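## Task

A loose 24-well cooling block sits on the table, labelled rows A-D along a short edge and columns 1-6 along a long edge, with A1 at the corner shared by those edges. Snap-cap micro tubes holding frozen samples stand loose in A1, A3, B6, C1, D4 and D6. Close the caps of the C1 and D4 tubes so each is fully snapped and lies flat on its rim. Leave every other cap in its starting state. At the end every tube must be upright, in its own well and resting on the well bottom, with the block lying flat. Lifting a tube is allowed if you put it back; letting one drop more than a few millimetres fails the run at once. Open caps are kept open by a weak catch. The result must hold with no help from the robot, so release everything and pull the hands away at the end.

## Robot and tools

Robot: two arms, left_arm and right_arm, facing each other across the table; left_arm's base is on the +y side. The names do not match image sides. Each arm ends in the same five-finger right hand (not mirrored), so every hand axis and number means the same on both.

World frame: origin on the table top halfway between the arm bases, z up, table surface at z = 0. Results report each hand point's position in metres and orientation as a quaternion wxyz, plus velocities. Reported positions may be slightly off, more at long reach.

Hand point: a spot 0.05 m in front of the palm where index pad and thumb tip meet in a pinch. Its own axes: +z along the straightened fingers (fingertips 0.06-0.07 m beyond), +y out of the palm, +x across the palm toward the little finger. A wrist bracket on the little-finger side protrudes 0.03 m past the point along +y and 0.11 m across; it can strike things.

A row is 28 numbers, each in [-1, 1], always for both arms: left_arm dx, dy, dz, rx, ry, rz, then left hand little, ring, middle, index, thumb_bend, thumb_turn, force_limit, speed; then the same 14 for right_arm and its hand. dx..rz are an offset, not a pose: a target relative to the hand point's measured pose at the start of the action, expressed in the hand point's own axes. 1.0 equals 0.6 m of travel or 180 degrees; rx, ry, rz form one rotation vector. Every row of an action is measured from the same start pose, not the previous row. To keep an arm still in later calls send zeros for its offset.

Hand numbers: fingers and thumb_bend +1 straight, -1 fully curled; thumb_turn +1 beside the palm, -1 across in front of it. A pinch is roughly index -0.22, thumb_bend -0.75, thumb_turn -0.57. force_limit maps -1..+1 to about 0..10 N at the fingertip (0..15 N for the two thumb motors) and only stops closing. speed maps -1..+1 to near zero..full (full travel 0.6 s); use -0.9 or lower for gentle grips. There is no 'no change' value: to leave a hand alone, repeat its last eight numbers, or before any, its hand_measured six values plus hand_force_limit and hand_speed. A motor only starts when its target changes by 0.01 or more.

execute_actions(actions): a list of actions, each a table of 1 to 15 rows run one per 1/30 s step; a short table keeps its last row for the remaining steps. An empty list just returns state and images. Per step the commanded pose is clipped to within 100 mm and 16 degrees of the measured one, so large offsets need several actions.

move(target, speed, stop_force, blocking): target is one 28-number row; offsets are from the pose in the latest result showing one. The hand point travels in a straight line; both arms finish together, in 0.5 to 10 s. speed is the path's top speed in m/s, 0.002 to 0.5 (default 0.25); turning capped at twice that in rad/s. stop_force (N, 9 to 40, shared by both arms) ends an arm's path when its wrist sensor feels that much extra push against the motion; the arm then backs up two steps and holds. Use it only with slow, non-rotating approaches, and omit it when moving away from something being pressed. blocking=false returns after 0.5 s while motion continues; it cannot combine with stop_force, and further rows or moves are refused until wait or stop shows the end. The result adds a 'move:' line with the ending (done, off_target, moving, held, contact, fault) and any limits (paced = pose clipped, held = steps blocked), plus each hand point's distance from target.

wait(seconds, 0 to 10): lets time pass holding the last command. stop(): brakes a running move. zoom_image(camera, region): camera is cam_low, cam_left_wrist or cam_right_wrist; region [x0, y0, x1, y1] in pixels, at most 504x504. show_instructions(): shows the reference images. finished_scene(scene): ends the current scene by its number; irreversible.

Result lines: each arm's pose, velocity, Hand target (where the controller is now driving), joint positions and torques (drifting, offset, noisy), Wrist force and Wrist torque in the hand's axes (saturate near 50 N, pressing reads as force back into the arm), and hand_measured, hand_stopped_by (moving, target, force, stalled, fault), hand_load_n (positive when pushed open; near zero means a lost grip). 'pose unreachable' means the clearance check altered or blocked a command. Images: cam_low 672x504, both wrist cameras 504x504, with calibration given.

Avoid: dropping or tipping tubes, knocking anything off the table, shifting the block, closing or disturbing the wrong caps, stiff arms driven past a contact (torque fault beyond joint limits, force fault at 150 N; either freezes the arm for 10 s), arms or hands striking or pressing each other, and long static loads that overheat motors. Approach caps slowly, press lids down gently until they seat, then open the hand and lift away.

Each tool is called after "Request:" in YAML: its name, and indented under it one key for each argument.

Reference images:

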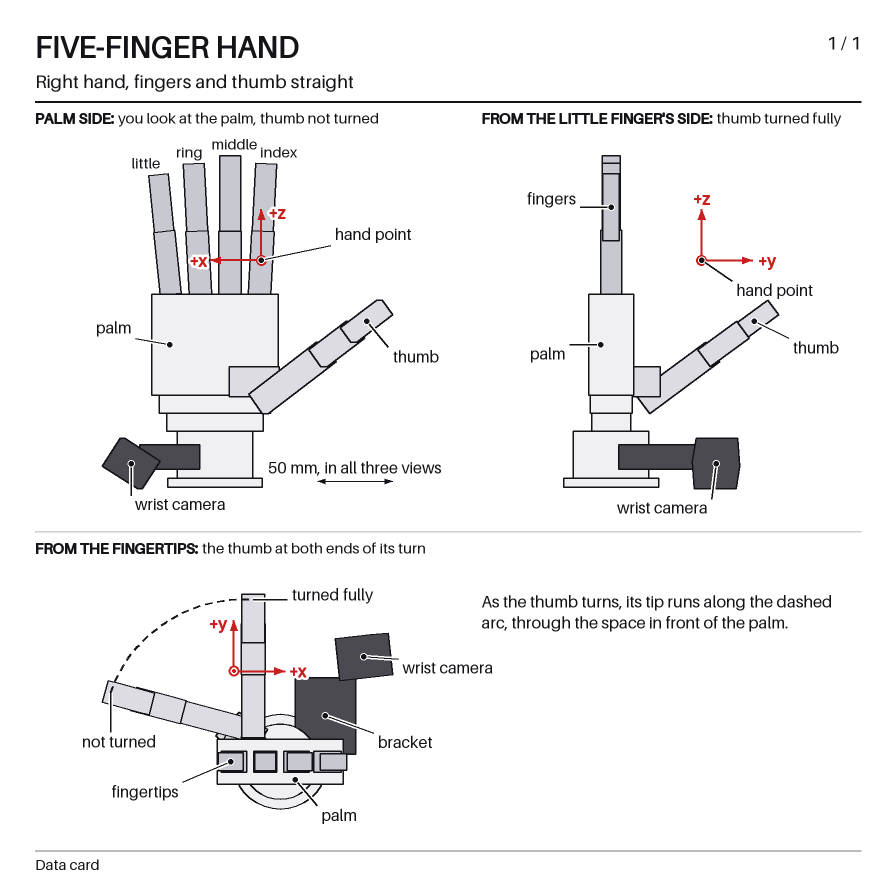

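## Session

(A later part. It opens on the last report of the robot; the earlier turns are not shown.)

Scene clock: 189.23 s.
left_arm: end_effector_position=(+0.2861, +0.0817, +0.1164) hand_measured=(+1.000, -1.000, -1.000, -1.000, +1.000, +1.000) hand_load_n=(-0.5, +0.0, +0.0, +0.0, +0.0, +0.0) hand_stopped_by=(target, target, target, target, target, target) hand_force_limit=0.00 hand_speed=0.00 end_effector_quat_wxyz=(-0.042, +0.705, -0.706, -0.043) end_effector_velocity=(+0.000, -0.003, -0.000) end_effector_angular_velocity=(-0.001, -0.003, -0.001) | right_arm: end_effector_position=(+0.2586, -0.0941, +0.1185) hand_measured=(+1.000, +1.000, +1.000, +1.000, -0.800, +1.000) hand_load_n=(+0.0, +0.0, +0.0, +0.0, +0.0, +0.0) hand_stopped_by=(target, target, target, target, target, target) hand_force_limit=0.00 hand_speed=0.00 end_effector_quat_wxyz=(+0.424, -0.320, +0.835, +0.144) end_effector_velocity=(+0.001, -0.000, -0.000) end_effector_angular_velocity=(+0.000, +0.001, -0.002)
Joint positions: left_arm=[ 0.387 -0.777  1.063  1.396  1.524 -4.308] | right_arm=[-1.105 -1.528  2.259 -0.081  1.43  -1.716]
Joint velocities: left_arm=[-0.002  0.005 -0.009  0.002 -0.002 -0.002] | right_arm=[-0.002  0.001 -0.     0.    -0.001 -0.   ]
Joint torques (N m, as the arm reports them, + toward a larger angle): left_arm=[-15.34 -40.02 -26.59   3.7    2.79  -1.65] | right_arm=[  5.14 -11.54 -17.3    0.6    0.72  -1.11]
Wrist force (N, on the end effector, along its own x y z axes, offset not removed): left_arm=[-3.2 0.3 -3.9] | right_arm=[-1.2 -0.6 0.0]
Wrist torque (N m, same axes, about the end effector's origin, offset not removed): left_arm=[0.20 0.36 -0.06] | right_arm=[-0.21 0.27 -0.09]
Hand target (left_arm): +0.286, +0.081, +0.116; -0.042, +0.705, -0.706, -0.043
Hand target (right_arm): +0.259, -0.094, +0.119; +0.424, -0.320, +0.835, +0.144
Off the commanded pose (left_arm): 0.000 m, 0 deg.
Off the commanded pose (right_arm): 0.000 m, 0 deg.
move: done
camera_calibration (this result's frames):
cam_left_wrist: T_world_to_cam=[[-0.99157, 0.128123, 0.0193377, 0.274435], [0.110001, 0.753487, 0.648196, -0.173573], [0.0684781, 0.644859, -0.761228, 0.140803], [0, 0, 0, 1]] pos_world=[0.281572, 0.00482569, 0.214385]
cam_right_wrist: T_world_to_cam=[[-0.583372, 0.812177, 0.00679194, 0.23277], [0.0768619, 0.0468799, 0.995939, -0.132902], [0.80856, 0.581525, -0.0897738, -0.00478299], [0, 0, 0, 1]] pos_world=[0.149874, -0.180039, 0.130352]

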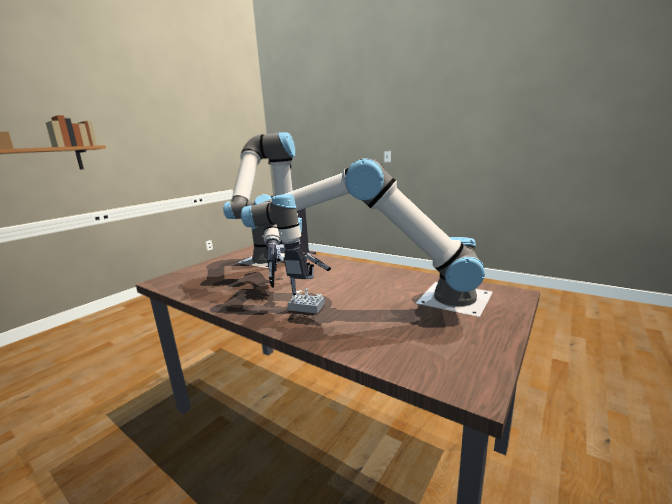

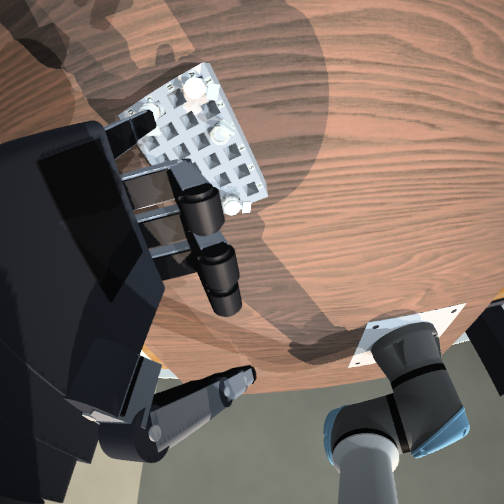

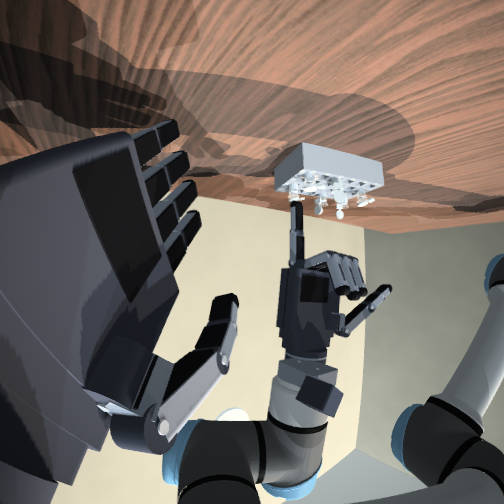

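Request:
move:
  target: [-0.0007,0,-0.0058,0,0,0, 1,-1,-1,-1,1,1,0,0, 0,0,0,0,0,0, 1,1,1,1,-0.8,1,0,0]
  speed: 0.01

Request:
move:
  target: [0.0066,0,-0.0008,0,0,0, 1,-1,-1,-1,1,1,0,0, 0,0,0,0,0,0, 1,1,1,1,-0.8,1,0,0]
  speed: 0.01

Request:
zoom_image:
  camera: "cam_left_wrist"
  region: [100, 60, 210, 170]

Request:
zoom_image:
  camera: "cam_right_wrist"
  region: [265, 165, 335, 235]

Scene clock: 193.83 s.
left_arm: end_effector_position=(+0.2860, +0.0817, +0.1197) hand_measured=(+1.000, -1.000, -1.000, -1.000, +1.000, +1.000) hand_load_n=(+0.0, +0.0, +0.0, +0.0, +0.0, +0.0) hand_stopped_by=(target, target, target, target, target, target) hand_force_limit=0.00 hand_speed=0.00 end_effector_quat_wxyz=(-0.042, +0.705, -0.706, -0.043) end_effector_velocity=(+0.001, +0.000, +0.002) end_effector_angular_velocity=(-0.001, -0.000, +0.001) | right_arm: end_effector_position=(+0.2586, -0.0941, +0.1185) hand_measured=(+1.000, +1.000, +1.000, +1.000, -0.800, +1.000) hand_load_n=(+0.0, +0.0, +0.0, +0.0, +0.0, +0.0) hand_stopped_by=(target, target, target, target, target, target) hand_force_limit=0.00 hand_speed=0.00 end_effector_quat_wxyz=(+0.424, -0.320, +0.835, +0.144) end_effector_velocity=(+0.001, -0.000, -0.000) end_effector_angular_velocity=(-0.001, +0.000, -0.001)
Joint positions: left_arm=[ 0.387 -0.78   1.059  1.403  1.524 -4.308] | right_arm=[-1.105 -1.528  2.259 -0.081  1.43  -1.716]
Joint velocities: left_arm=[ 0.001 -0.002 -0.003  0.003  0.     0.   ] | right_arm=[-0.001  0.     0.     0.     0.    -0.001]
Joint torques (N m, as the arm reports them, + toward a larger angle): left_arm=[ 15.23 -61.28 -25.     4.04   1.93   1.32] | right_arm=[  5.7  -11.07 -17.17   0.55   0.69  -1.11]
Wrist force (N, on the end effector, along its own x y z axes, offset not removed): left_arm=[-0.9 1.8 2.1] | right_arm=[-1.8 -0.7 1.4]
Wrist torque (N m, same axes, about the end effector's origin, offset not removed): left_arm=[0.03 0.08 0.09] | right_arm=[-0.32 0.29 -0.09]
Hand target (left_arm): +0.286, +0.082, +0.120; -0.042, +0.705, -0.706, -0.043
Hand target (right_arm): +0.259, -0.094, +0.119; +0.424, -0.320, +0.835, +0.144
Off the commanded pose (left_arm): 0.000 m, 0 deg.
Off the commanded pose (right_arm): 0.000 m, 0 deg.
move: done
camera_calibration (this result's frames):
cam_left_wrist: T_world_to_cam=[[-0.991553, 0.128249, 0.0193676, 0.2743], [0.110116, 0.753475, 0.64819, -0.17569], [0.0685367, 0.644847, -0.761233, 0.143332], [0, 0, 0, 1]] pos_world=[0.281506, 0.00477212, 0.217677]
cam_right_wrist: T_world_to_cam=[[-0.583372, 0.812177, 0.00679189, 0.23277], [0.0768619, 0.0468799, 0.995939, -0.132902], [0.80856, 0.581525, -0.0897739, -0.00478298], [0, 0, 0, 1]] pos_world=[0.149874, -0.180039, 0.130352]

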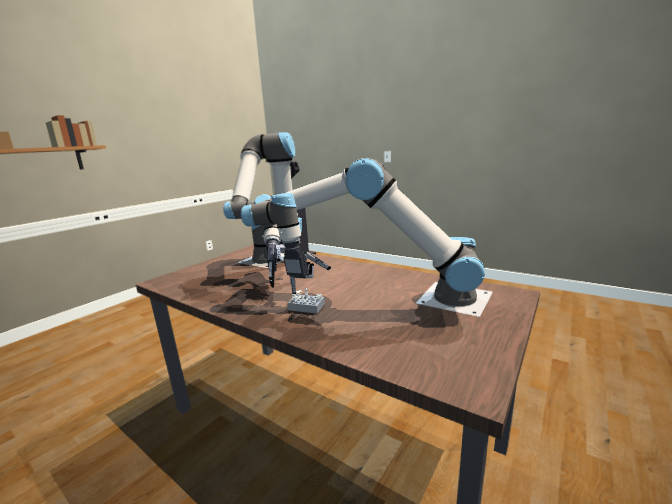

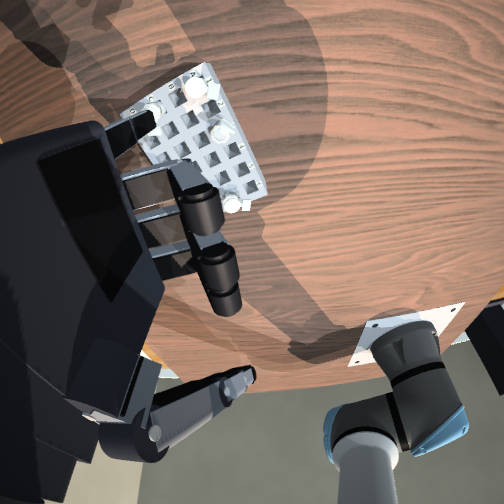

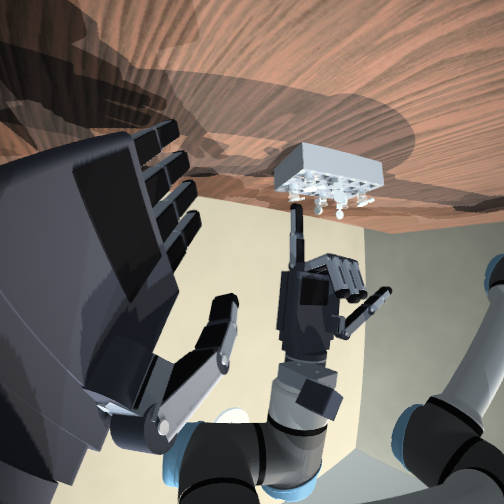

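Scene clock: 194.53 s.
left_arm: end_effector_position=(+0.2860, +0.0779, +0.1197) hand_measured=(+1.000, -1.000, -1.000, -1.000, +1.000, +1.000) hand_load_n=(+0.0, +0.0, +0.0, +0.0, +0.0, +0.0) hand_stopped_by=(target, target, target, target, target, target) hand_force_limit=0.00 hand_speed=0.00 end_effector_quat_wxyz=(-0.042, +0.705, -0.706, -0.043) end_effector_velocity=(+0.001, -0.003, +0.000) end_effector_angular_velocity=(-0.001, -0.002, -0.000) | right_arm: end_effector_position=(+0.2586, -0.0941, +0.1185) hand_measured=(+1.000, +1.000, +1.000, +1.000, -0.800, +1.000) hand_load_n=(+0.0, +0.0, +0.0, +0.0, +0.0, +0.0) hand_stopped_by=(target, target, target, target, target, target) hand_force_limit=0.00 hand_speed=0.00 end_effector_quat_wxyz=(+0.424, -0.320, +0.835, +0.144) end_effector_velocity=(+0.000, +0.000, +0.001) end_effector_angular_velocity=(+0.001, -0.002, +0.000)
Joint positions: left_arm=[ 0.385 -0.772  1.044  1.409  1.525 -4.311] | right_arm=[-1.105 -1.528  2.259 -0.081  1.43  -1.716]
Joint velocities: left_arm=[-0.002  0.005 -0.01   0.003 -0.001 -0.001] | right_arm=[ 0.    -0.    -0.001 -0.    -0.    -0.   ]
Joint torques (N m, as the arm reports them, + toward a larger angle): left_arm=[-15.51 -42.13 -28.38   4.89   2.66  -2.11] | right_arm=[  5.14 -10.79 -17.31   0.65   0.71  -0.99]
Wrist force (N, on the end effector, along its own x y z axes, offset not removed): left_arm=[0.3 -0.7 -1.2] | right_arm=[-1.2 -1.2 0.2]
Wrist torque (N m, same axes, about the end effector's origin, offset not removed): left_arm=[-0.13 0.02 0.08] | right_arm=[-0.32 0.22 -0.16]
Hand target (left_arm): +0.286, +0.078, +0.120; -0.042, +0.705, -0.706, -0.043
Hand target (right_arm): +0.259, -0.094, +0.119; +0.424, -0.320, +0.835, +0.144
Off the commanded pose (left_arm): 0.000 m, 0 deg.
Off the commanded pose (right_arm): 0.000 m, 0 deg.
move: done
camera_calibration (this result's frames):
cam_left_wrist: T_world_to_cam=[[-0.991554, 0.128241, 0.0193501, 0.274775], [0.110102, 0.753499, 0.648164, -0.172869], [0.0685413, 0.644821, -0.761255, 0.145753], [0, 0, 0, 1]] pos_world=[0.281498, 0.00103468, 0.217686]
cam_right_wrist: T_world_to_cam=[[-0.583372, 0.812177, 0.00679185, 0.23277], [0.0768619, 0.0468799, 0.995939, -0.132902], [0.80856, 0.581525, -0.0897739, -0.00478299], [0, 0, 0, 1]] pos_world=[0.149874, -0.180039, 0.130352]

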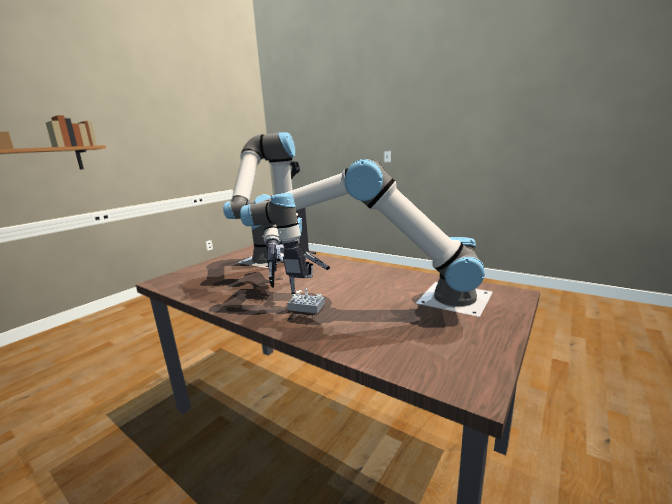

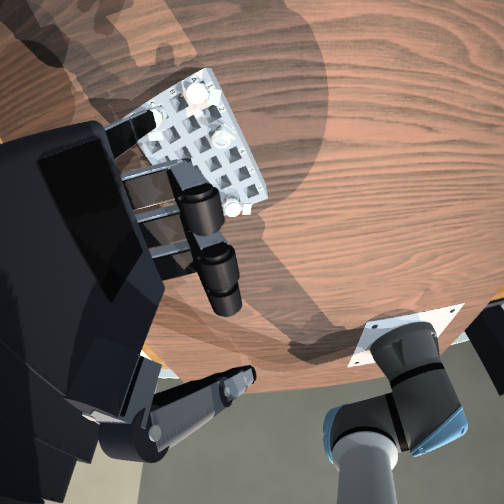

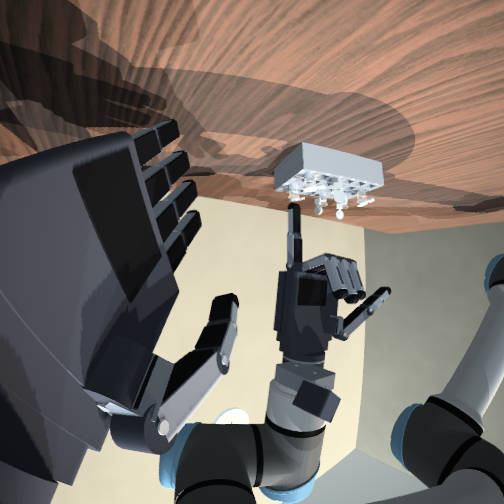

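Region (100, 60, 210, 170) of cam_left_wrist's 504x504 image, scaled by 4.582, with more detail than that image has.

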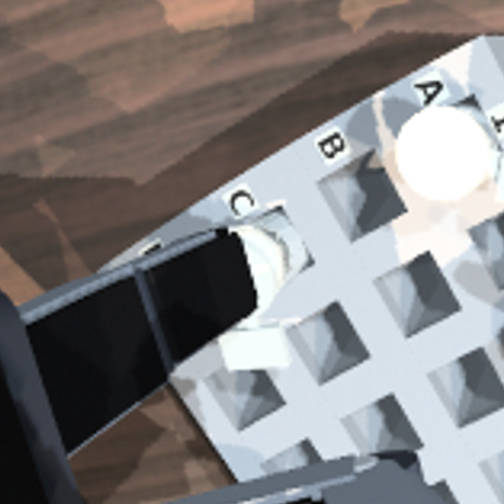

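Region (265, 165, 335, 235) of cam_right_wrist's 504x504 image, scaled by 7.200, with more detail than that image has.

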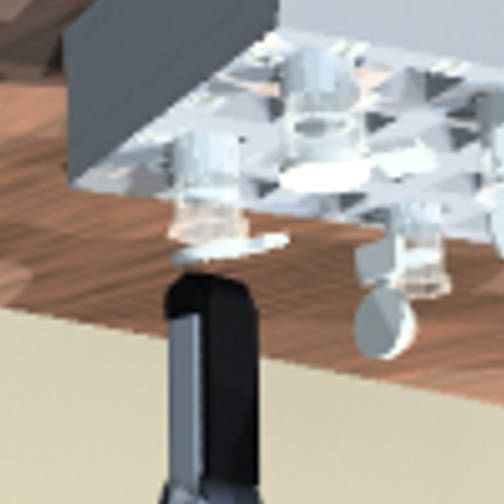

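Request:
move:
  target: [0.0018,0,0.0149,0,0,0, 1,-1,-1,-1,1,1,0,0, 0,0,0,0,0,0, 1,1,1,1,-0.8,1,0,0]
  speed: 0.003
  stop_force: 15

Request:
zoom_image:
  camera: "cam_right_wrist"
  region: [265, 165, 335, 235]

Scene clock: 199.33 s.
left_arm: end_effector_position=(+0.2860, +0.0779, +0.1128) hand_measured=(+1.000, -1.000, -1.000, -1.000, +1.000, +1.000) hand_load_n=(-0.5, +0.0, +0.0, +0.0, +0.0, +0.0) hand_stopped_by=(target, target, target, target, target, target) hand_force_limit=0.00 hand_speed=0.00 end_effector_quat_wxyz=(-0.042, +0.705, -0.706, -0.043) end_effector_velocity=(-0.000, +0.000, +0.001) end_effector_angular_velocity=(+0.003, -0.000, -0.000) | right_arm: end_effector_position=(+0.2586, -0.0941, +0.1185) hand_measured=(+1.000, +1.000, +1.000, +1.000, -0.800, +1.000) hand_load_n=(+0.0, +0.0, +0.0, +0.0, +0.0, +0.0) hand_stopped_by=(target, target, target, target, target, target) hand_force_limit=0.00 hand_speed=0.00 end_effector_quat_wxyz=(+0.424, -0.320, +0.835, +0.144) end_effector_velocity=(-0.001, +0.000, -0.000) end_effector_angular_velocity=(-0.000, +0.001, +0.001)
Joint positions: left_arm=[ 0.385 -0.766  1.053  1.395  1.525 -4.311] | right_arm=[-1.105 -1.528  2.259 -0.081  1.43  -1.716]
Joint velocities: left_arm=[-0.     0.    -0.002  0.004 -0.001  0.   ] | right_arm=[ 0.001  0.     0.001 -0.    -0.    -0.   ]
Joint torques (N m, as the arm reports them, + toward a larger angle): left_arm=[ 16.05 -41.8  -20.94   2.74   1.07   1.37] | right_arm=[  5.44 -10.92 -17.41   0.66   0.77  -1.11]
Wrist force (N, on the end effector, along its own x y z axes, offset not removed): left_arm=[-1.8 -0.6 -18.2] | right_arm=[-0.7 0.0 -1.0]
Wrist torque (N m, same axes, about the end effector's origin, offset not removed): left_arm=[0.80 1.41 -0.08] | right_arm=[-0.07 0.25 -0.09]
Hand target (left_arm): +0.286, +0.078, +0.113; -0.042, +0.705, -0.706, -0.043
Hand target (right_arm): +0.259, -0.094, +0.119; +0.424, -0.320, +0.835, +0.144
Off the commanded pose (left_arm): 0.002 m, 0 deg.
Off the commanded pose (right_arm): 0.000 m, 0 deg.
move: contact (left_arm)
camera_calibration (this result's frames):
cam_left_wrist: T_world_to_cam=[[-0.991553, 0.128245, 0.0193818, 0.274889], [0.110124, 0.753485, 0.648176, -0.16831], [0.0685218, 0.644836, -0.761244, 0.140473], [0, 0, 0, 1]] pos_world=[0.281476, 0.000983664, 0.210701]
cam_right_wrist: T_world_to_cam=[[-0.583372, 0.812177, 0.00679191, 0.23277], [0.0768619, 0.0468799, 0.995939, -0.132902], [0.80856, 0.581525, -0.0897739, -0.00478296], [0, 0, 0, 1]] pos_world=[0.149874, -0.180039, 0.130352]

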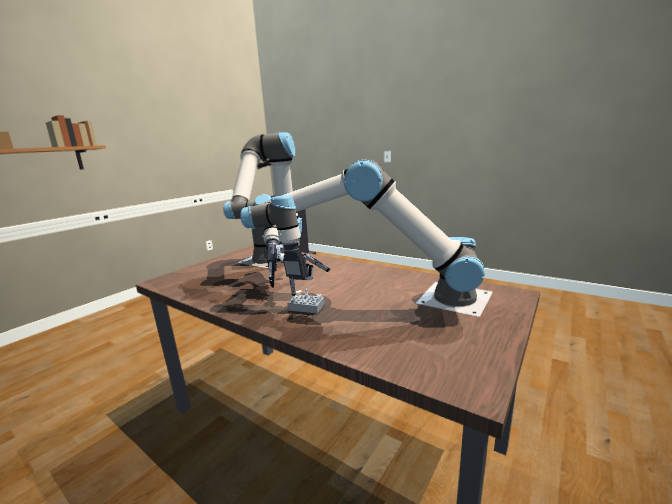

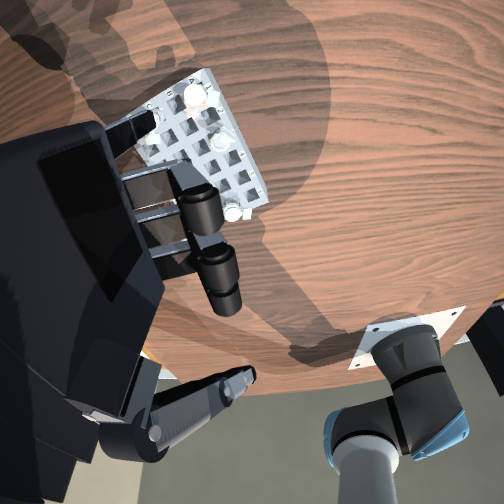

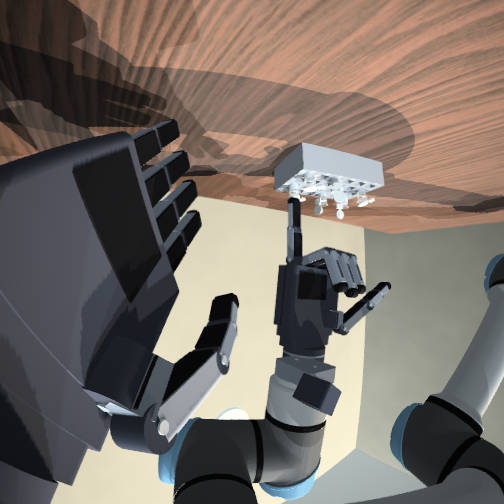

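Region (265, 165, 335, 235) of cam_right_wrist's 504x504 image, scaled by 7.200, with more detail than that image has.

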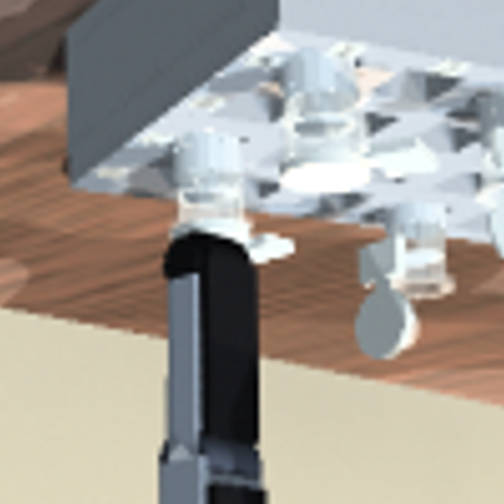

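Request:
move:
  target: [-0.0013,0,-0.0111,0,0,0, 1,-1,-1,-1,1,1,0,0, 0,0,0,0,0,0, 1,1,1,1,-0.8,1,0,0]
  speed: 0.015

Request:
move:
  target: [-0.0544,-0.0117,0.0062,0,0,0, 1,-1,-1,-1,1,1,0,0, 0,0,0,0,0,0, 1,1,1,1,-0.8,1,0,0]
  speed: 0.03

Request:
zoom_image:
  camera: "cam_left_wrist"
  region: [100, 40, 230, 170]

Request:
zoom_image:
  camera: "cam_right_wrist"
  region: [275, 165, 345, 235]

Scene clock: 207.13 s.
left_arm: end_effector_position=(+0.2860, +0.0779, +0.1192) hand_measured=(+1.000, -1.000, -1.000, -1.000, +1.000, +1.000) hand_load_n=(+0.0, +0.0, +0.0, +0.0, +0.0, +0.0) hand_stopped_by=(target, target, target, target, target, target) hand_force_limit=0.00 hand_speed=0.00 end_effector_quat_wxyz=(-0.042, +0.705, -0.706, -0.043) end_effector_velocity=(-0.000, +0.000, +0.002) end_effector_angular_velocity=(+0.001, +0.001, -0.000) | right_arm: end_effector_position=(+0.2586, -0.0941, +0.1185) hand_measured=(+1.000, +1.000, +1.000, +1.000, -0.800, +1.000) hand_load_n=(+0.0, +0.0, +0.0, +0.0, +0.0, +0.0) hand_stopped_by=(target, target, target, target, target, target) hand_force_limit=0.00 hand_speed=0.00 end_effector_quat_wxyz=(+0.424, -0.320, +0.835, +0.144) end_effector_velocity=(+0.000, -0.000, -0.000) end_effector_angular_velocity=(-0.000, -0.000, -0.000)
Joint positions: left_arm=[ 0.385 -0.771  1.045  1.408  1.525 -4.311] | right_arm=[-1.105 -1.528  2.259 -0.081  1.43  -1.716]
Joint velocities: left_arm=[ 0.    -0.002 -0.002  0.006  0.     0.   ] | right_arm=[ 0. -0.  0. -0.  0.  0.]
Joint torques (N m, as the arm reports them, + toward a larger angle): left_arm=[ 11.16 -62.84 -26.49   4.42   1.06  -0.34] | right_arm=[  5.18 -11.08 -17.06   0.62   0.78  -1.05]
Wrist force (N, on the end effector, along its own x y z axes, offset not removed): left_arm=[0.8 -0.7 1.6] | right_arm=[-1.6 -0.7 0.1]
Wrist torque (N m, same axes, about the end effector's origin, offset not removed): left_arm=[-0.20 -0.21 0.08] | right_arm=[-0.22 0.33 -0.15]
Hand target (left_arm): +0.286, +0.078, +0.119; -0.042, +0.705, -0.706, -0.043
Hand target (right_arm): +0.259, -0.094, +0.119; +0.424, -0.320, +0.835, +0.144
Off the commanded pose (left_arm): 0.000 m, 0 deg.
Off the commanded pose (right_arm): 0.000 m, 0 deg.
move: done
camera_calibration (this result's frames):
cam_left_wrist: T_world_to_cam=[[-0.991553, 0.128246, 0.019377, 0.274774], [0.110122, 0.753491, 0.64817, -0.172458], [0.0685248, 0.644829, -0.761249, 0.145369], [0, 0, 0, 1]] pos_world=[0.281483, 0.000968769, 0.21712]
cam_right_wrist: T_world_to_cam=[[-0.583372, 0.812177, 0.0067919, 0.23277], [0.076862, 0.04688, 0.995939, -0.132902], [0.80856, 0.581525, -0.089774, -0.004783], [0, 0, 0, 1]] pos_world=[0.149874, -0.180039, 0.130352]

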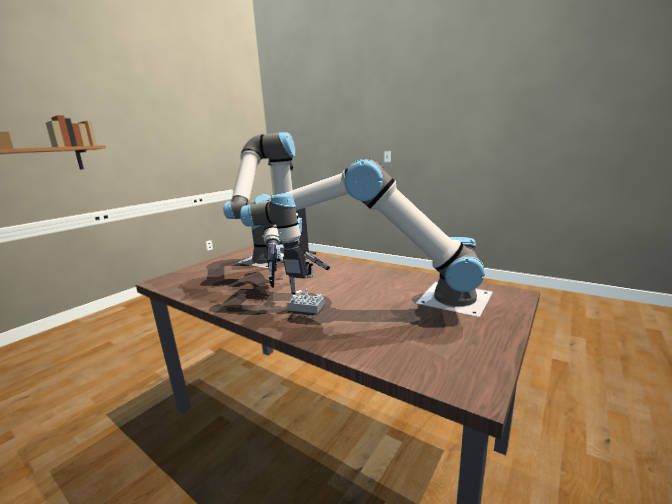

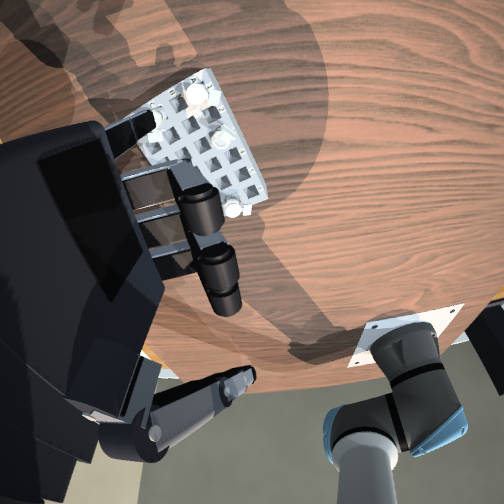

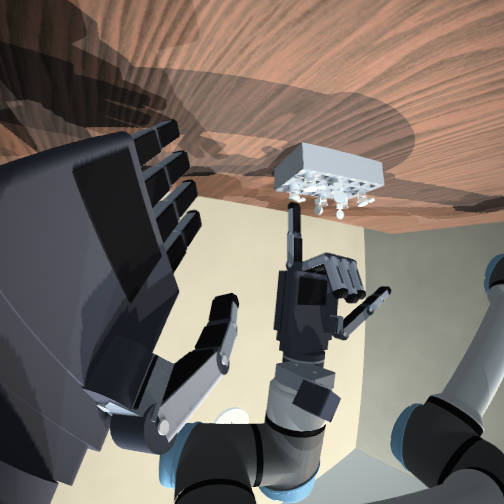

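Scene clock: 208.60 s.
left_arm: end_effector_position=(+0.2930, +0.1104, +0.1194) hand_measured=(+1.000, -1.000, -1.000, -1.000, +1.000, +1.000) hand_load_n=(+0.0, +0.0, +0.0, +0.0, +0.0, +0.0) hand_stopped_by=(target, target, target, target, target, target) hand_force_limit=0.00 hand_speed=0.00 end_effector_quat_wxyz=(-0.042, +0.705, -0.706, -0.043) end_effector_velocity=(+0.001, +0.003, +0.000) end_effector_angular_velocity=(+0.001, -0.001, +0.000) | right_arm: end_effector_position=(+0.2586, -0.0941, +0.1185) hand_measured=(+1.000, +1.000, +1.000, +1.000, -0.800, +1.000) hand_load_n=(+0.0, +0.0, +0.0, +0.0, +0.0, +0.0) hand_stopped_by=(target, target, target, target, target, target) hand_force_limit=0.00 hand_speed=0.00 end_effector_quat_wxyz=(+0.424, -0.320, +0.835, +0.144) end_effector_velocity=(-0.001, +0.000, +0.000) end_effector_angular_velocity=(+0.000, -0.000, +0.002)
Joint positions: left_arm=[ 0.419 -0.828  1.145  1.363  1.521 -4.276] | right_arm=[-1.105 -1.528  2.259 -0.081  1.43  -1.716]
Joint velocities: left_arm=[ 0.003 -0.004  0.007 -0.002 -0.002  0.002] | right_arm=[ 0.001 -0.     0.    -0.    -0.    -0.   ]
Joint torques (N m, as the arm reports them, + toward a larger angle): left_arm=[ 15.52 -62.15  -9.31   0.67  -2.41   1.57] | right_arm=[  5.53 -11.35 -17.43   0.67   0.68  -1.12]
Wrist force (N, on the end effector, along its own x y z axes, offset not removed): left_arm=[2.7 -1.6 -1.1] | right_arm=[-1.8 -1.4 0.3]
Wrist torque (N m, same axes, about the end effector's origin, offset not removed): left_arm=[-0.24 -0.44 0.10] | right_arm=[-0.37 0.33 -0.16]
Hand target (left_arm): +0.293, +0.111, +0.119; -0.042, +0.705, -0.706, -0.043
Hand target (right_arm): +0.259, -0.094, +0.119; +0.424, -0.320, +0.835, +0.144
Off the commanded pose (left_arm): 0.000 m, 0 deg.
Off the commanded pose (right_arm): 0.000 m, 0 deg.
move: done
camera_calibration (this result's frames):
cam_left_wrist: T_world_to_cam=[[-0.991554, 0.12824, 0.0193622, 0.277571], [0.110101, 0.753428, 0.648247, -0.197887], [0.0685431, 0.644903, -0.761184, 0.124024], [0, 0, 0, 1]] pos_world=[0.288514, 0.0335144, 0.21731]
cam_right_wrist: T_world_to_cam=[[-0.583372, 0.812177, 0.00679185, 0.23277], [0.0768619, 0.0468799, 0.995939, -0.132902], [0.80856, 0.581525, -0.0897739, -0.00478302], [0, 0, 0, 1]] pos_world=[0.149874, -0.180039, 0.130352]

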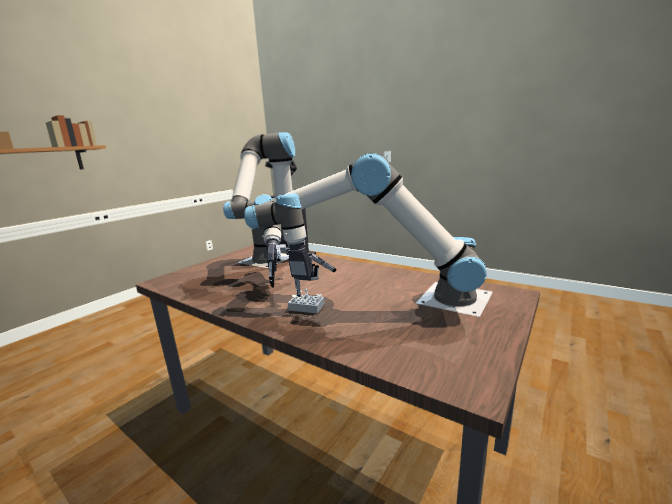

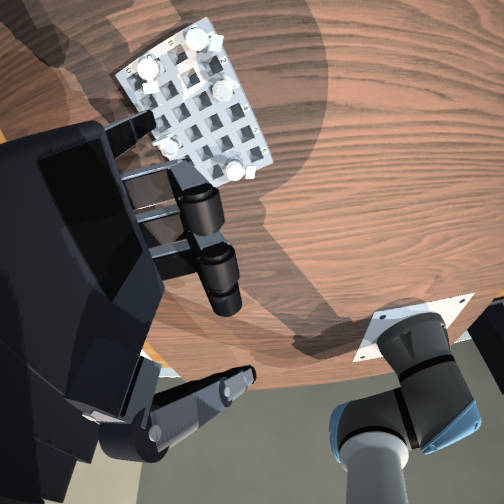

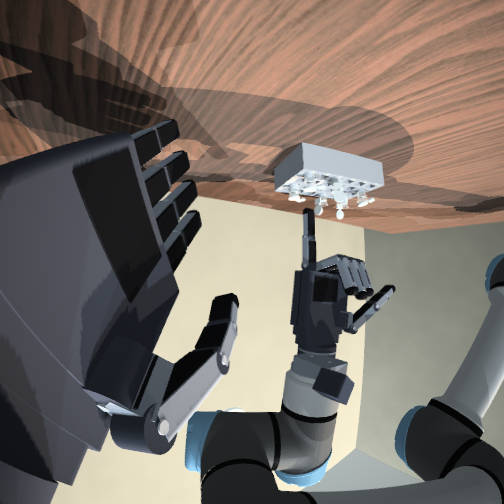

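Region (100, 40, 230, 170) of cam_left_wrist's 504x504 image, scaled by 3.877, with more detail than that image has.

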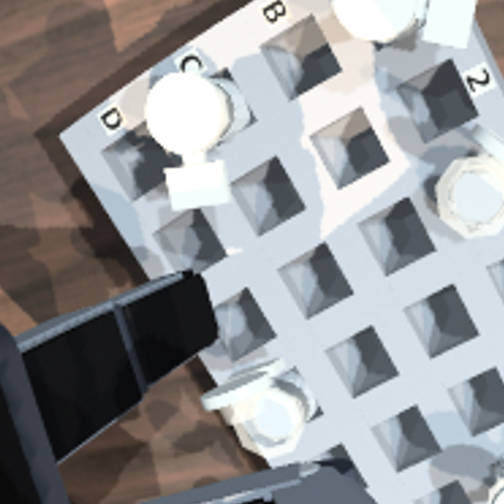

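Region (275, 165, 345, 235) of cam_right_wrist's 504x504 image, scaled by 7.200, with more detail than that image has.

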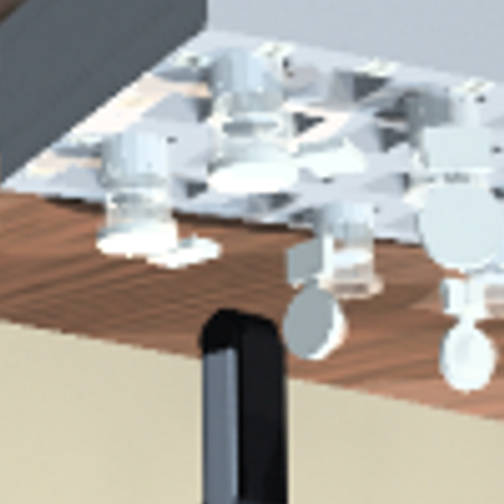

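Request:
move:
  target: [-0.0053,0.005,0.0004,0,0,0, 1,-1,-1,-1,1,1,0,0, 0,0,0,0,0,0, 1,1,1,1,-0.8,1,0,0]
  speed: 0.015

Request:
move:
  target: [-0.0362,0.0035,0.0043,0,0,0, 1,-1,-1,-1,1,1,0,0, 0,0,0,0,0,0, 1,1,1,1,-0.8,1,0,0]
  speed: 0.012

Request:
zoom_image:
  camera: "cam_left_wrist"
  region: [100, 40, 230, 170]

Request:
zoom_image:
  camera: "cam_right_wrist"
  region: [285, 165, 355, 235]

Scene clock: 219.53 s.
left_arm: end_effector_position=(+0.2902, +0.1135, +0.1195) hand_measured=(+1.000, -1.000, -1.000, -1.000, +1.000, +1.000) hand_load_n=(+0.0, +0.0, +0.0, +0.0, +0.0, +0.0) hand_stopped_by=(target, target, target, target, target, target) hand_force_limit=0.00 hand_speed=0.00 end_effector_quat_wxyz=(-0.042, +0.705, -0.706, -0.043) end_effector_velocity=(-0.001, +0.001, -0.000) end_effector_angular_velocity=(-0.002, -0.001, +0.001) | right_arm: end_effector_position=(+0.2586, -0.0941, +0.1185) hand_measured=(+1.000, +1.000, +1.000, +1.000, -0.800, +1.000) hand_load_n=(+0.0, +0.0, +0.0, +0.0, +0.0, +0.0) hand_stopped_by=(target, target, target, target, target, target) hand_force_limit=0.00 hand_speed=0.00 end_effector_quat_wxyz=(+0.424, -0.320, +0.835, +0.144) end_effector_velocity=(+0.001, +0.000, +0.000) end_effector_angular_velocity=(+0.000, -0.001, -0.000)
Joint positions: left_arm=[ 0.417 -0.838  1.163  1.355  1.521 -4.279] | right_arm=[-1.105 -1.528  2.259 -0.081  1.43  -1.716]
Joint velocities: left_arm=[-0.001 -0.006  0.01  -0.006  0.    -0.002] | right_arm=[-0.001 -0.    -0.001 -0.    -0.    -0.   ]
Joint torques (N m, as the arm reports them, + toward a larger angle): left_arm=[-15.92 -60.43 -11.22   1.07   2.74  -1.92] | right_arm=[  5.82 -10.92 -17.55   0.64   0.64  -1.16]
Wrist force (N, on the end effector, along its own x y z axes, offset not removed): left_arm=[-1.8 -0.7 1.4] | right_arm=[-1.9 -1.7 -0.4]
Wrist torque (N m, same axes, about the end effector's origin, offset not removed): left_arm=[-0.15 0.23 -0.19] | right_arm=[-0.39 0.33 -0.23]
Hand target (left_arm): +0.290, +0.114, +0.120; -0.042, +0.705, -0.706, -0.043
Hand target (right_arm): +0.259, -0.094, +0.119; +0.424, -0.320, +0.835, +0.144
Off the commanded pose (left_arm): 0.000 m, 0 deg.
Off the commanded pose (right_arm): 0.000 m, 0 deg.
move: done
camera_calibration (this result's frames):
cam_left_wrist: T_world_to_cam=[[-0.991555, 0.128239, 0.0193368, 0.274417], [0.110081, 0.753401, 0.648282, -0.19994], [0.0685668, 0.644936, -0.761155, 0.122356], [0, 0, 0, 1]] pos_world=[0.285719, 0.0365316, 0.217443]
cam_right_wrist: T_world_to_cam=[[-0.583372, 0.812177, 0.00679189, 0.23277], [0.076862, 0.0468799, 0.995939, -0.132902], [0.80856, 0.581525, -0.0897739, -0.00478305], [0, 0, 0, 1]] pos_world=[0.149874, -0.180039, 0.130352]

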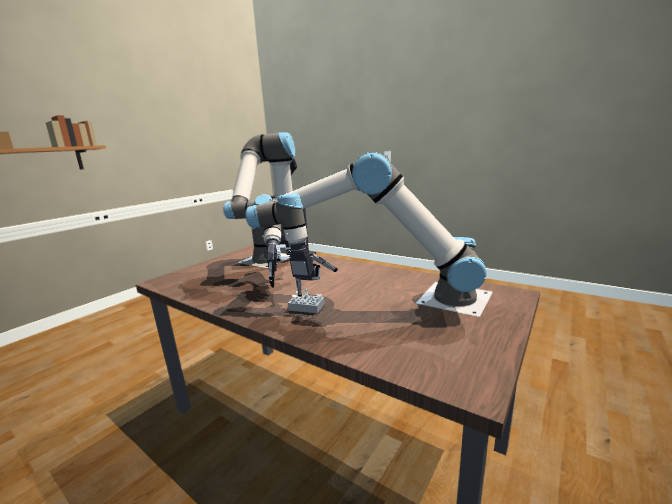

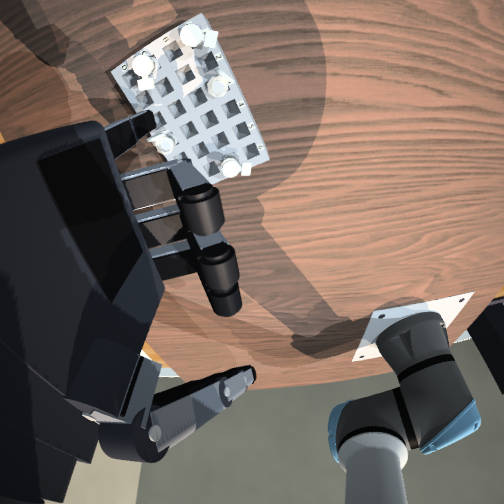

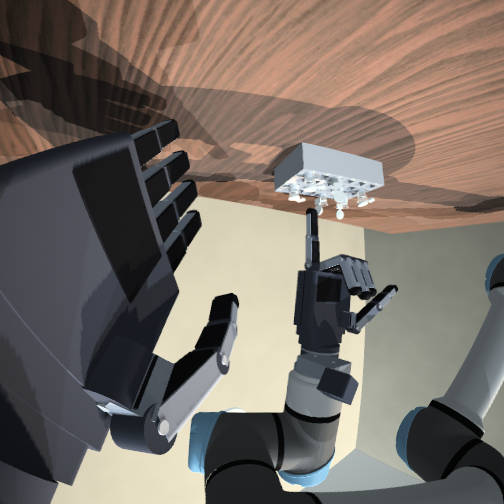

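Scene clock: 221.63 s.
left_arm: end_effector_position=(+0.2882, +0.1351, +0.1196) hand_measured=(+1.000, -1.000, -1.000, -1.000, +1.000, +1.000) hand_load_n=(+0.0, +0.0, +0.0, +0.0, +0.0, +0.0) hand_stopped_by=(target, target, target, target, target, target) hand_force_limit=0.00 hand_speed=0.00 end_effector_quat_wxyz=(-0.042, +0.705, -0.706, -0.043) end_effector_velocity=(-0.001, +0.002, -0.000) end_effector_angular_velocity=(-0.002, +0.002, +0.000) | right_arm: end_effector_position=(+0.2586, -0.0941, +0.1185) hand_measured=(+1.000, +1.000, +1.000, +1.000, -0.800, +1.000) hand_load_n=(+0.0, +0.0, +0.0, +0.0, +0.0, +0.0) hand_stopped_by=(target, target, target, target, target, target) hand_force_limit=0.00 hand_speed=0.00 end_effector_quat_wxyz=(+0.424, -0.320, +0.835, +0.144) end_effector_velocity=(-0.001, +0.000, -0.000) end_effector_angular_velocity=(+0.000, +0.001, +0.001)
Joint positions: left_arm=[ 0.43  -0.882  1.24   1.322  1.52  -4.265] | right_arm=[-1.105 -1.528  2.259 -0.081  1.43  -1.716]
Joint velocities: left_arm=[ 0.001 -0.005  0.009 -0.005  0.002  0.001] | right_arm=[ 0.001  0.     0.    -0.    -0.     0.001]
Joint torques (N m, as the arm reports them, + toward a larger angle): left_arm=[ 17.31 -58.17  -9.6    1.05  -2.51   1.37] | right_arm=[  5.44 -10.96 -17.27   0.71   0.67  -1.12]
Wrist force (N, on the end effector, along its own x y z axes, offset not removed): left_arm=[-1.0 -1.1 0.6] | right_arm=[-0.1 -3.2 0.0]
Wrist torque (N m, same axes, about the end effector's origin, offset not removed): left_arm=[-0.10 0.15 -0.08] | right_arm=[-0.52 0.02 -0.13]
Hand target (left_arm): +0.288, +0.135, +0.120; -0.042, +0.705, -0.706, -0.043
Hand target (right_arm): +0.259, -0.094, +0.119; +0.424, -0.320, +0.835, +0.144
Off the commanded pose (left_arm): 0.000 m, 0 deg.
Off the commanded pose (right_arm): 0.000 m, 0 deg.
move: done
camera_calibration (this result's frames):
cam_left_wrist: T_world_to_cam=[[-0.991555, 0.128236, 0.0193403, 0.269637], [0.110077, 0.753369, 0.648319, -0.216016], [0.0685673, 0.644973, -0.761123, 0.108588], [0, 0, 0, 1]] pos_world=[0.283692, 0.0581262, 0.217481]
cam_right_wrist: T_world_to_cam=[[-0.583372, 0.812177, 0.00679174, 0.23277], [0.0768618, 0.04688, 0.995939, -0.132902], [0.80856, 0.581525, -0.0897738, -0.00478306], [0, 0, 0, 1]] pos_world=[0.149874, -0.180039, 0.130352]

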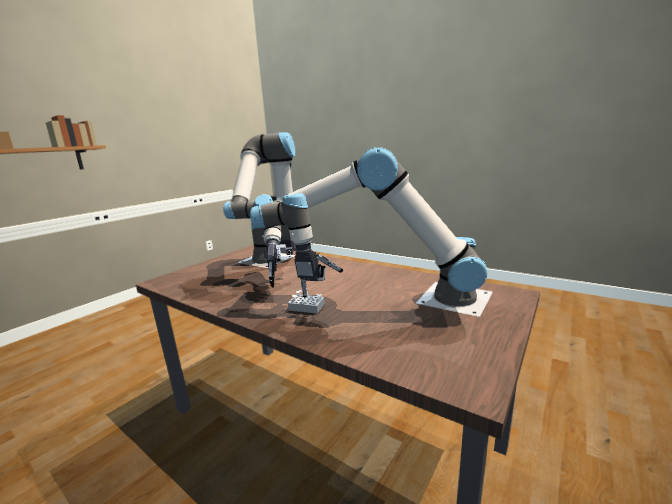

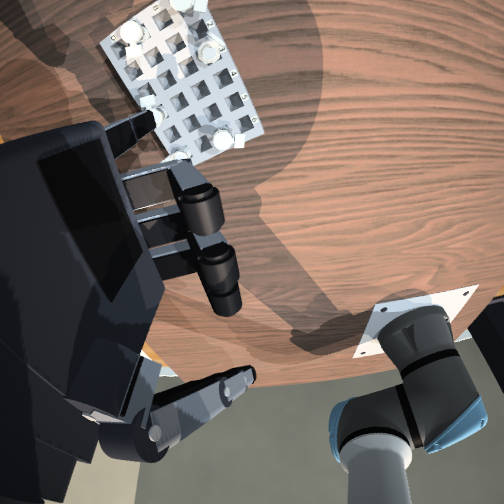

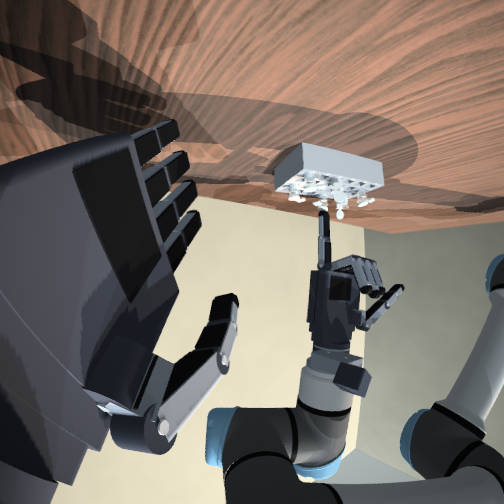

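Region (100, 40, 230, 170) of cam_left_wrist's 504x504 image, scaled by 3.877, with more detail than that image has.

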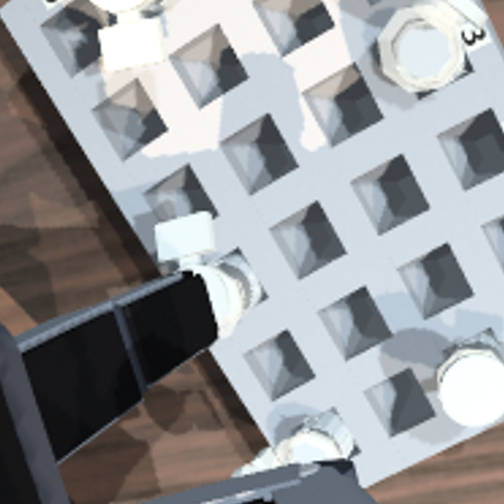

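Region (285, 165, 355, 235) of cam_right_wrist's 504x504 image, scaled by 7.200, with more detail than that image has.

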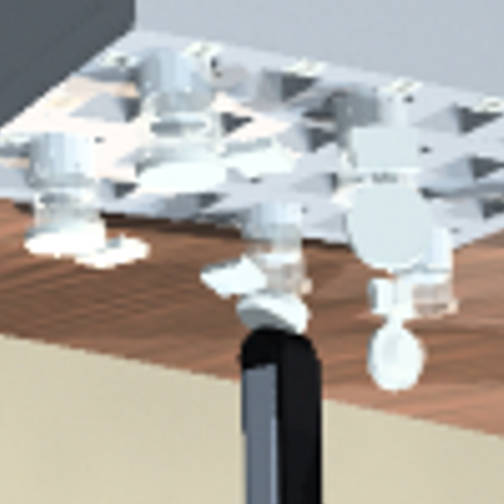

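The lid is now folded over under the fingertip. Pressing down slowly.

Request:
move:
  target: [0.0018,0,0.0149,0,0,0, 1,-1,-1,-1,1,1,0,0, 0,0,0,0,0,0, 1,1,1,1,-0.8,1,0,0]
  speed: 0.003
  stop_force: 15

Request:
zoom_image:
  camera: "cam_right_wrist"
  region: [285, 165, 355, 235]

Scene clock: 226.63 s.
left_arm: end_effector_position=(+0.2882, +0.1351, +0.1122) hand_measured=(+1.000, -1.000, -1.000, -1.000, +1.000, +1.000) hand_load_n=(-0.5, +0.0, +0.0, +0.0, +0.0, +0.0) hand_stopped_by=(target, target, target, target, target, target) hand_force_limit=0.00 hand_speed=0.00 end_effector_quat_wxyz=(-0.042, +0.705, -0.706, -0.043) end_effector_velocity=(-0.000, +0.001, +0.001) end_effector_angular_velocity=(+0.004, +0.003, +0.000) | right_arm: end_effector_position=(+0.2586, -0.0941, +0.1185) hand_measured=(+1.000, +1.000, +1.000, +1.000, -0.800, +1.000) hand_load_n=(+0.0, +0.0, +0.0, +0.0, +0.0, +0.0) hand_stopped_by=(target, target, target, target, target, target) hand_force_limit=0.00 hand_speed=0.00 end_effector_quat_wxyz=(+0.424, -0.320, +0.835, +0.144) end_effector_velocity=(-0.000, -0.000, -0.000) end_effector_angular_velocity=(-0.001, +0.000, +0.000)
Joint positions: left_arm=[ 0.43  -0.876  1.249  1.306  1.52  -4.265] | right_arm=[-1.105 -1.528  2.259 -0.081  1.43  -1.716]
Joint velocities: left_arm=[ 0.    -0.     0.     0.005  0.     0.   ] | right_arm=[-0.001 -0.     0.001  0.    -0.    -0.001]
Joint torques (N m, as the arm reports them, + toward a larger angle): left_arm=[-13.73 -41.52 -18.41   2.68  -0.7   -2.  ] | right_arm=[  5.35 -11.47 -17.3    0.65   0.71  -1.08]
Wrist force (N, on the end effector, along its own x y z axes, offset not removed): left_arm=[-2.0 -1.2 -20.1] | right_arm=[-0.9 -2.0 -0.3]
Wrist torque (N m, same axes, about the end effector's origin, offset not removed): left_arm=[0.74 1.15 -0.09] | right_arm=[-0.35 0.23 -0.15]
Hand target (left_arm): +0.288, +0.135, +0.112; -0.042, +0.705, -0.706, -0.043
Hand target (right_arm): +0.259, -0.094, +0.119; +0.424, -0.320, +0.835, +0.144
Off the commanded pose (left_arm): 0.002 m, 0 deg.
Off the commanded pose (right_arm): 0.000 m, 0 deg.
move: contact (left_arm)
camera_calibration (this result's frames):
cam_left_wrist: T_world_to_cam=[[-0.991555, 0.12824, 0.0193393, 0.269753], [0.110077, 0.753346, 0.648346, -0.211261], [0.0685745, 0.644999, -0.7611, 0.102918], [0, 0, 0, 1]] pos_world=[0.283672, 0.0581776, 0.210085]
cam_right_wrist: T_world_to_cam=[[-0.583372, 0.812177, 0.00679197, 0.23277], [0.076862, 0.0468799, 0.995939, -0.132902], [0.80856, 0.581525, -0.0897739, -0.00478293], [0, 0, 0, 1]] pos_world=[0.149874, -0.180039, 0.130352]

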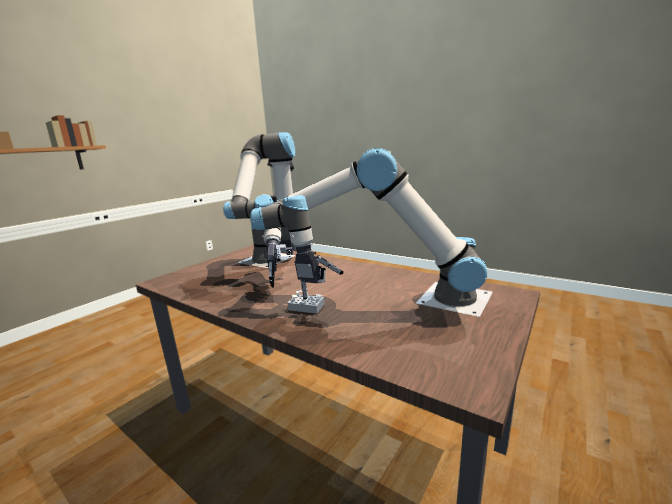

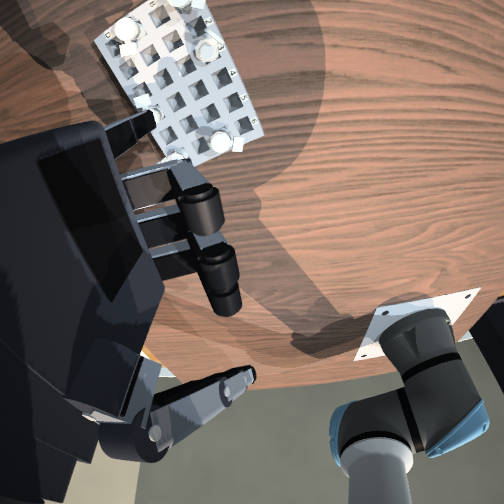

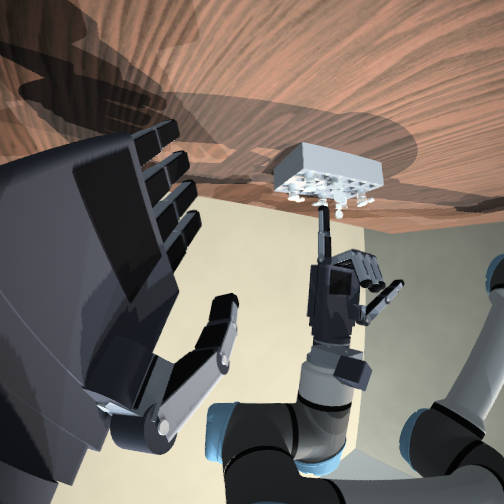

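Region (285, 165, 355, 235) of cam_right_wrist's 504x504 image, scaled by 7.200, with more detail than that image has.

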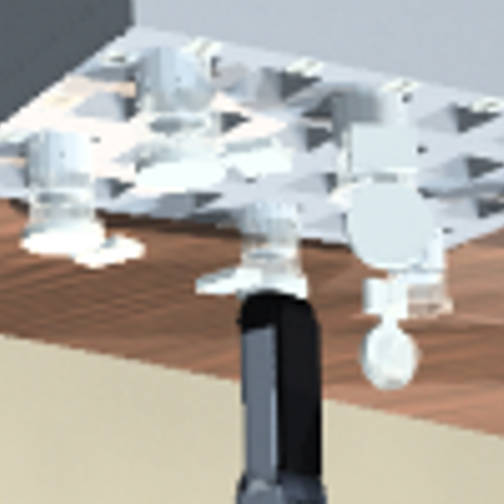

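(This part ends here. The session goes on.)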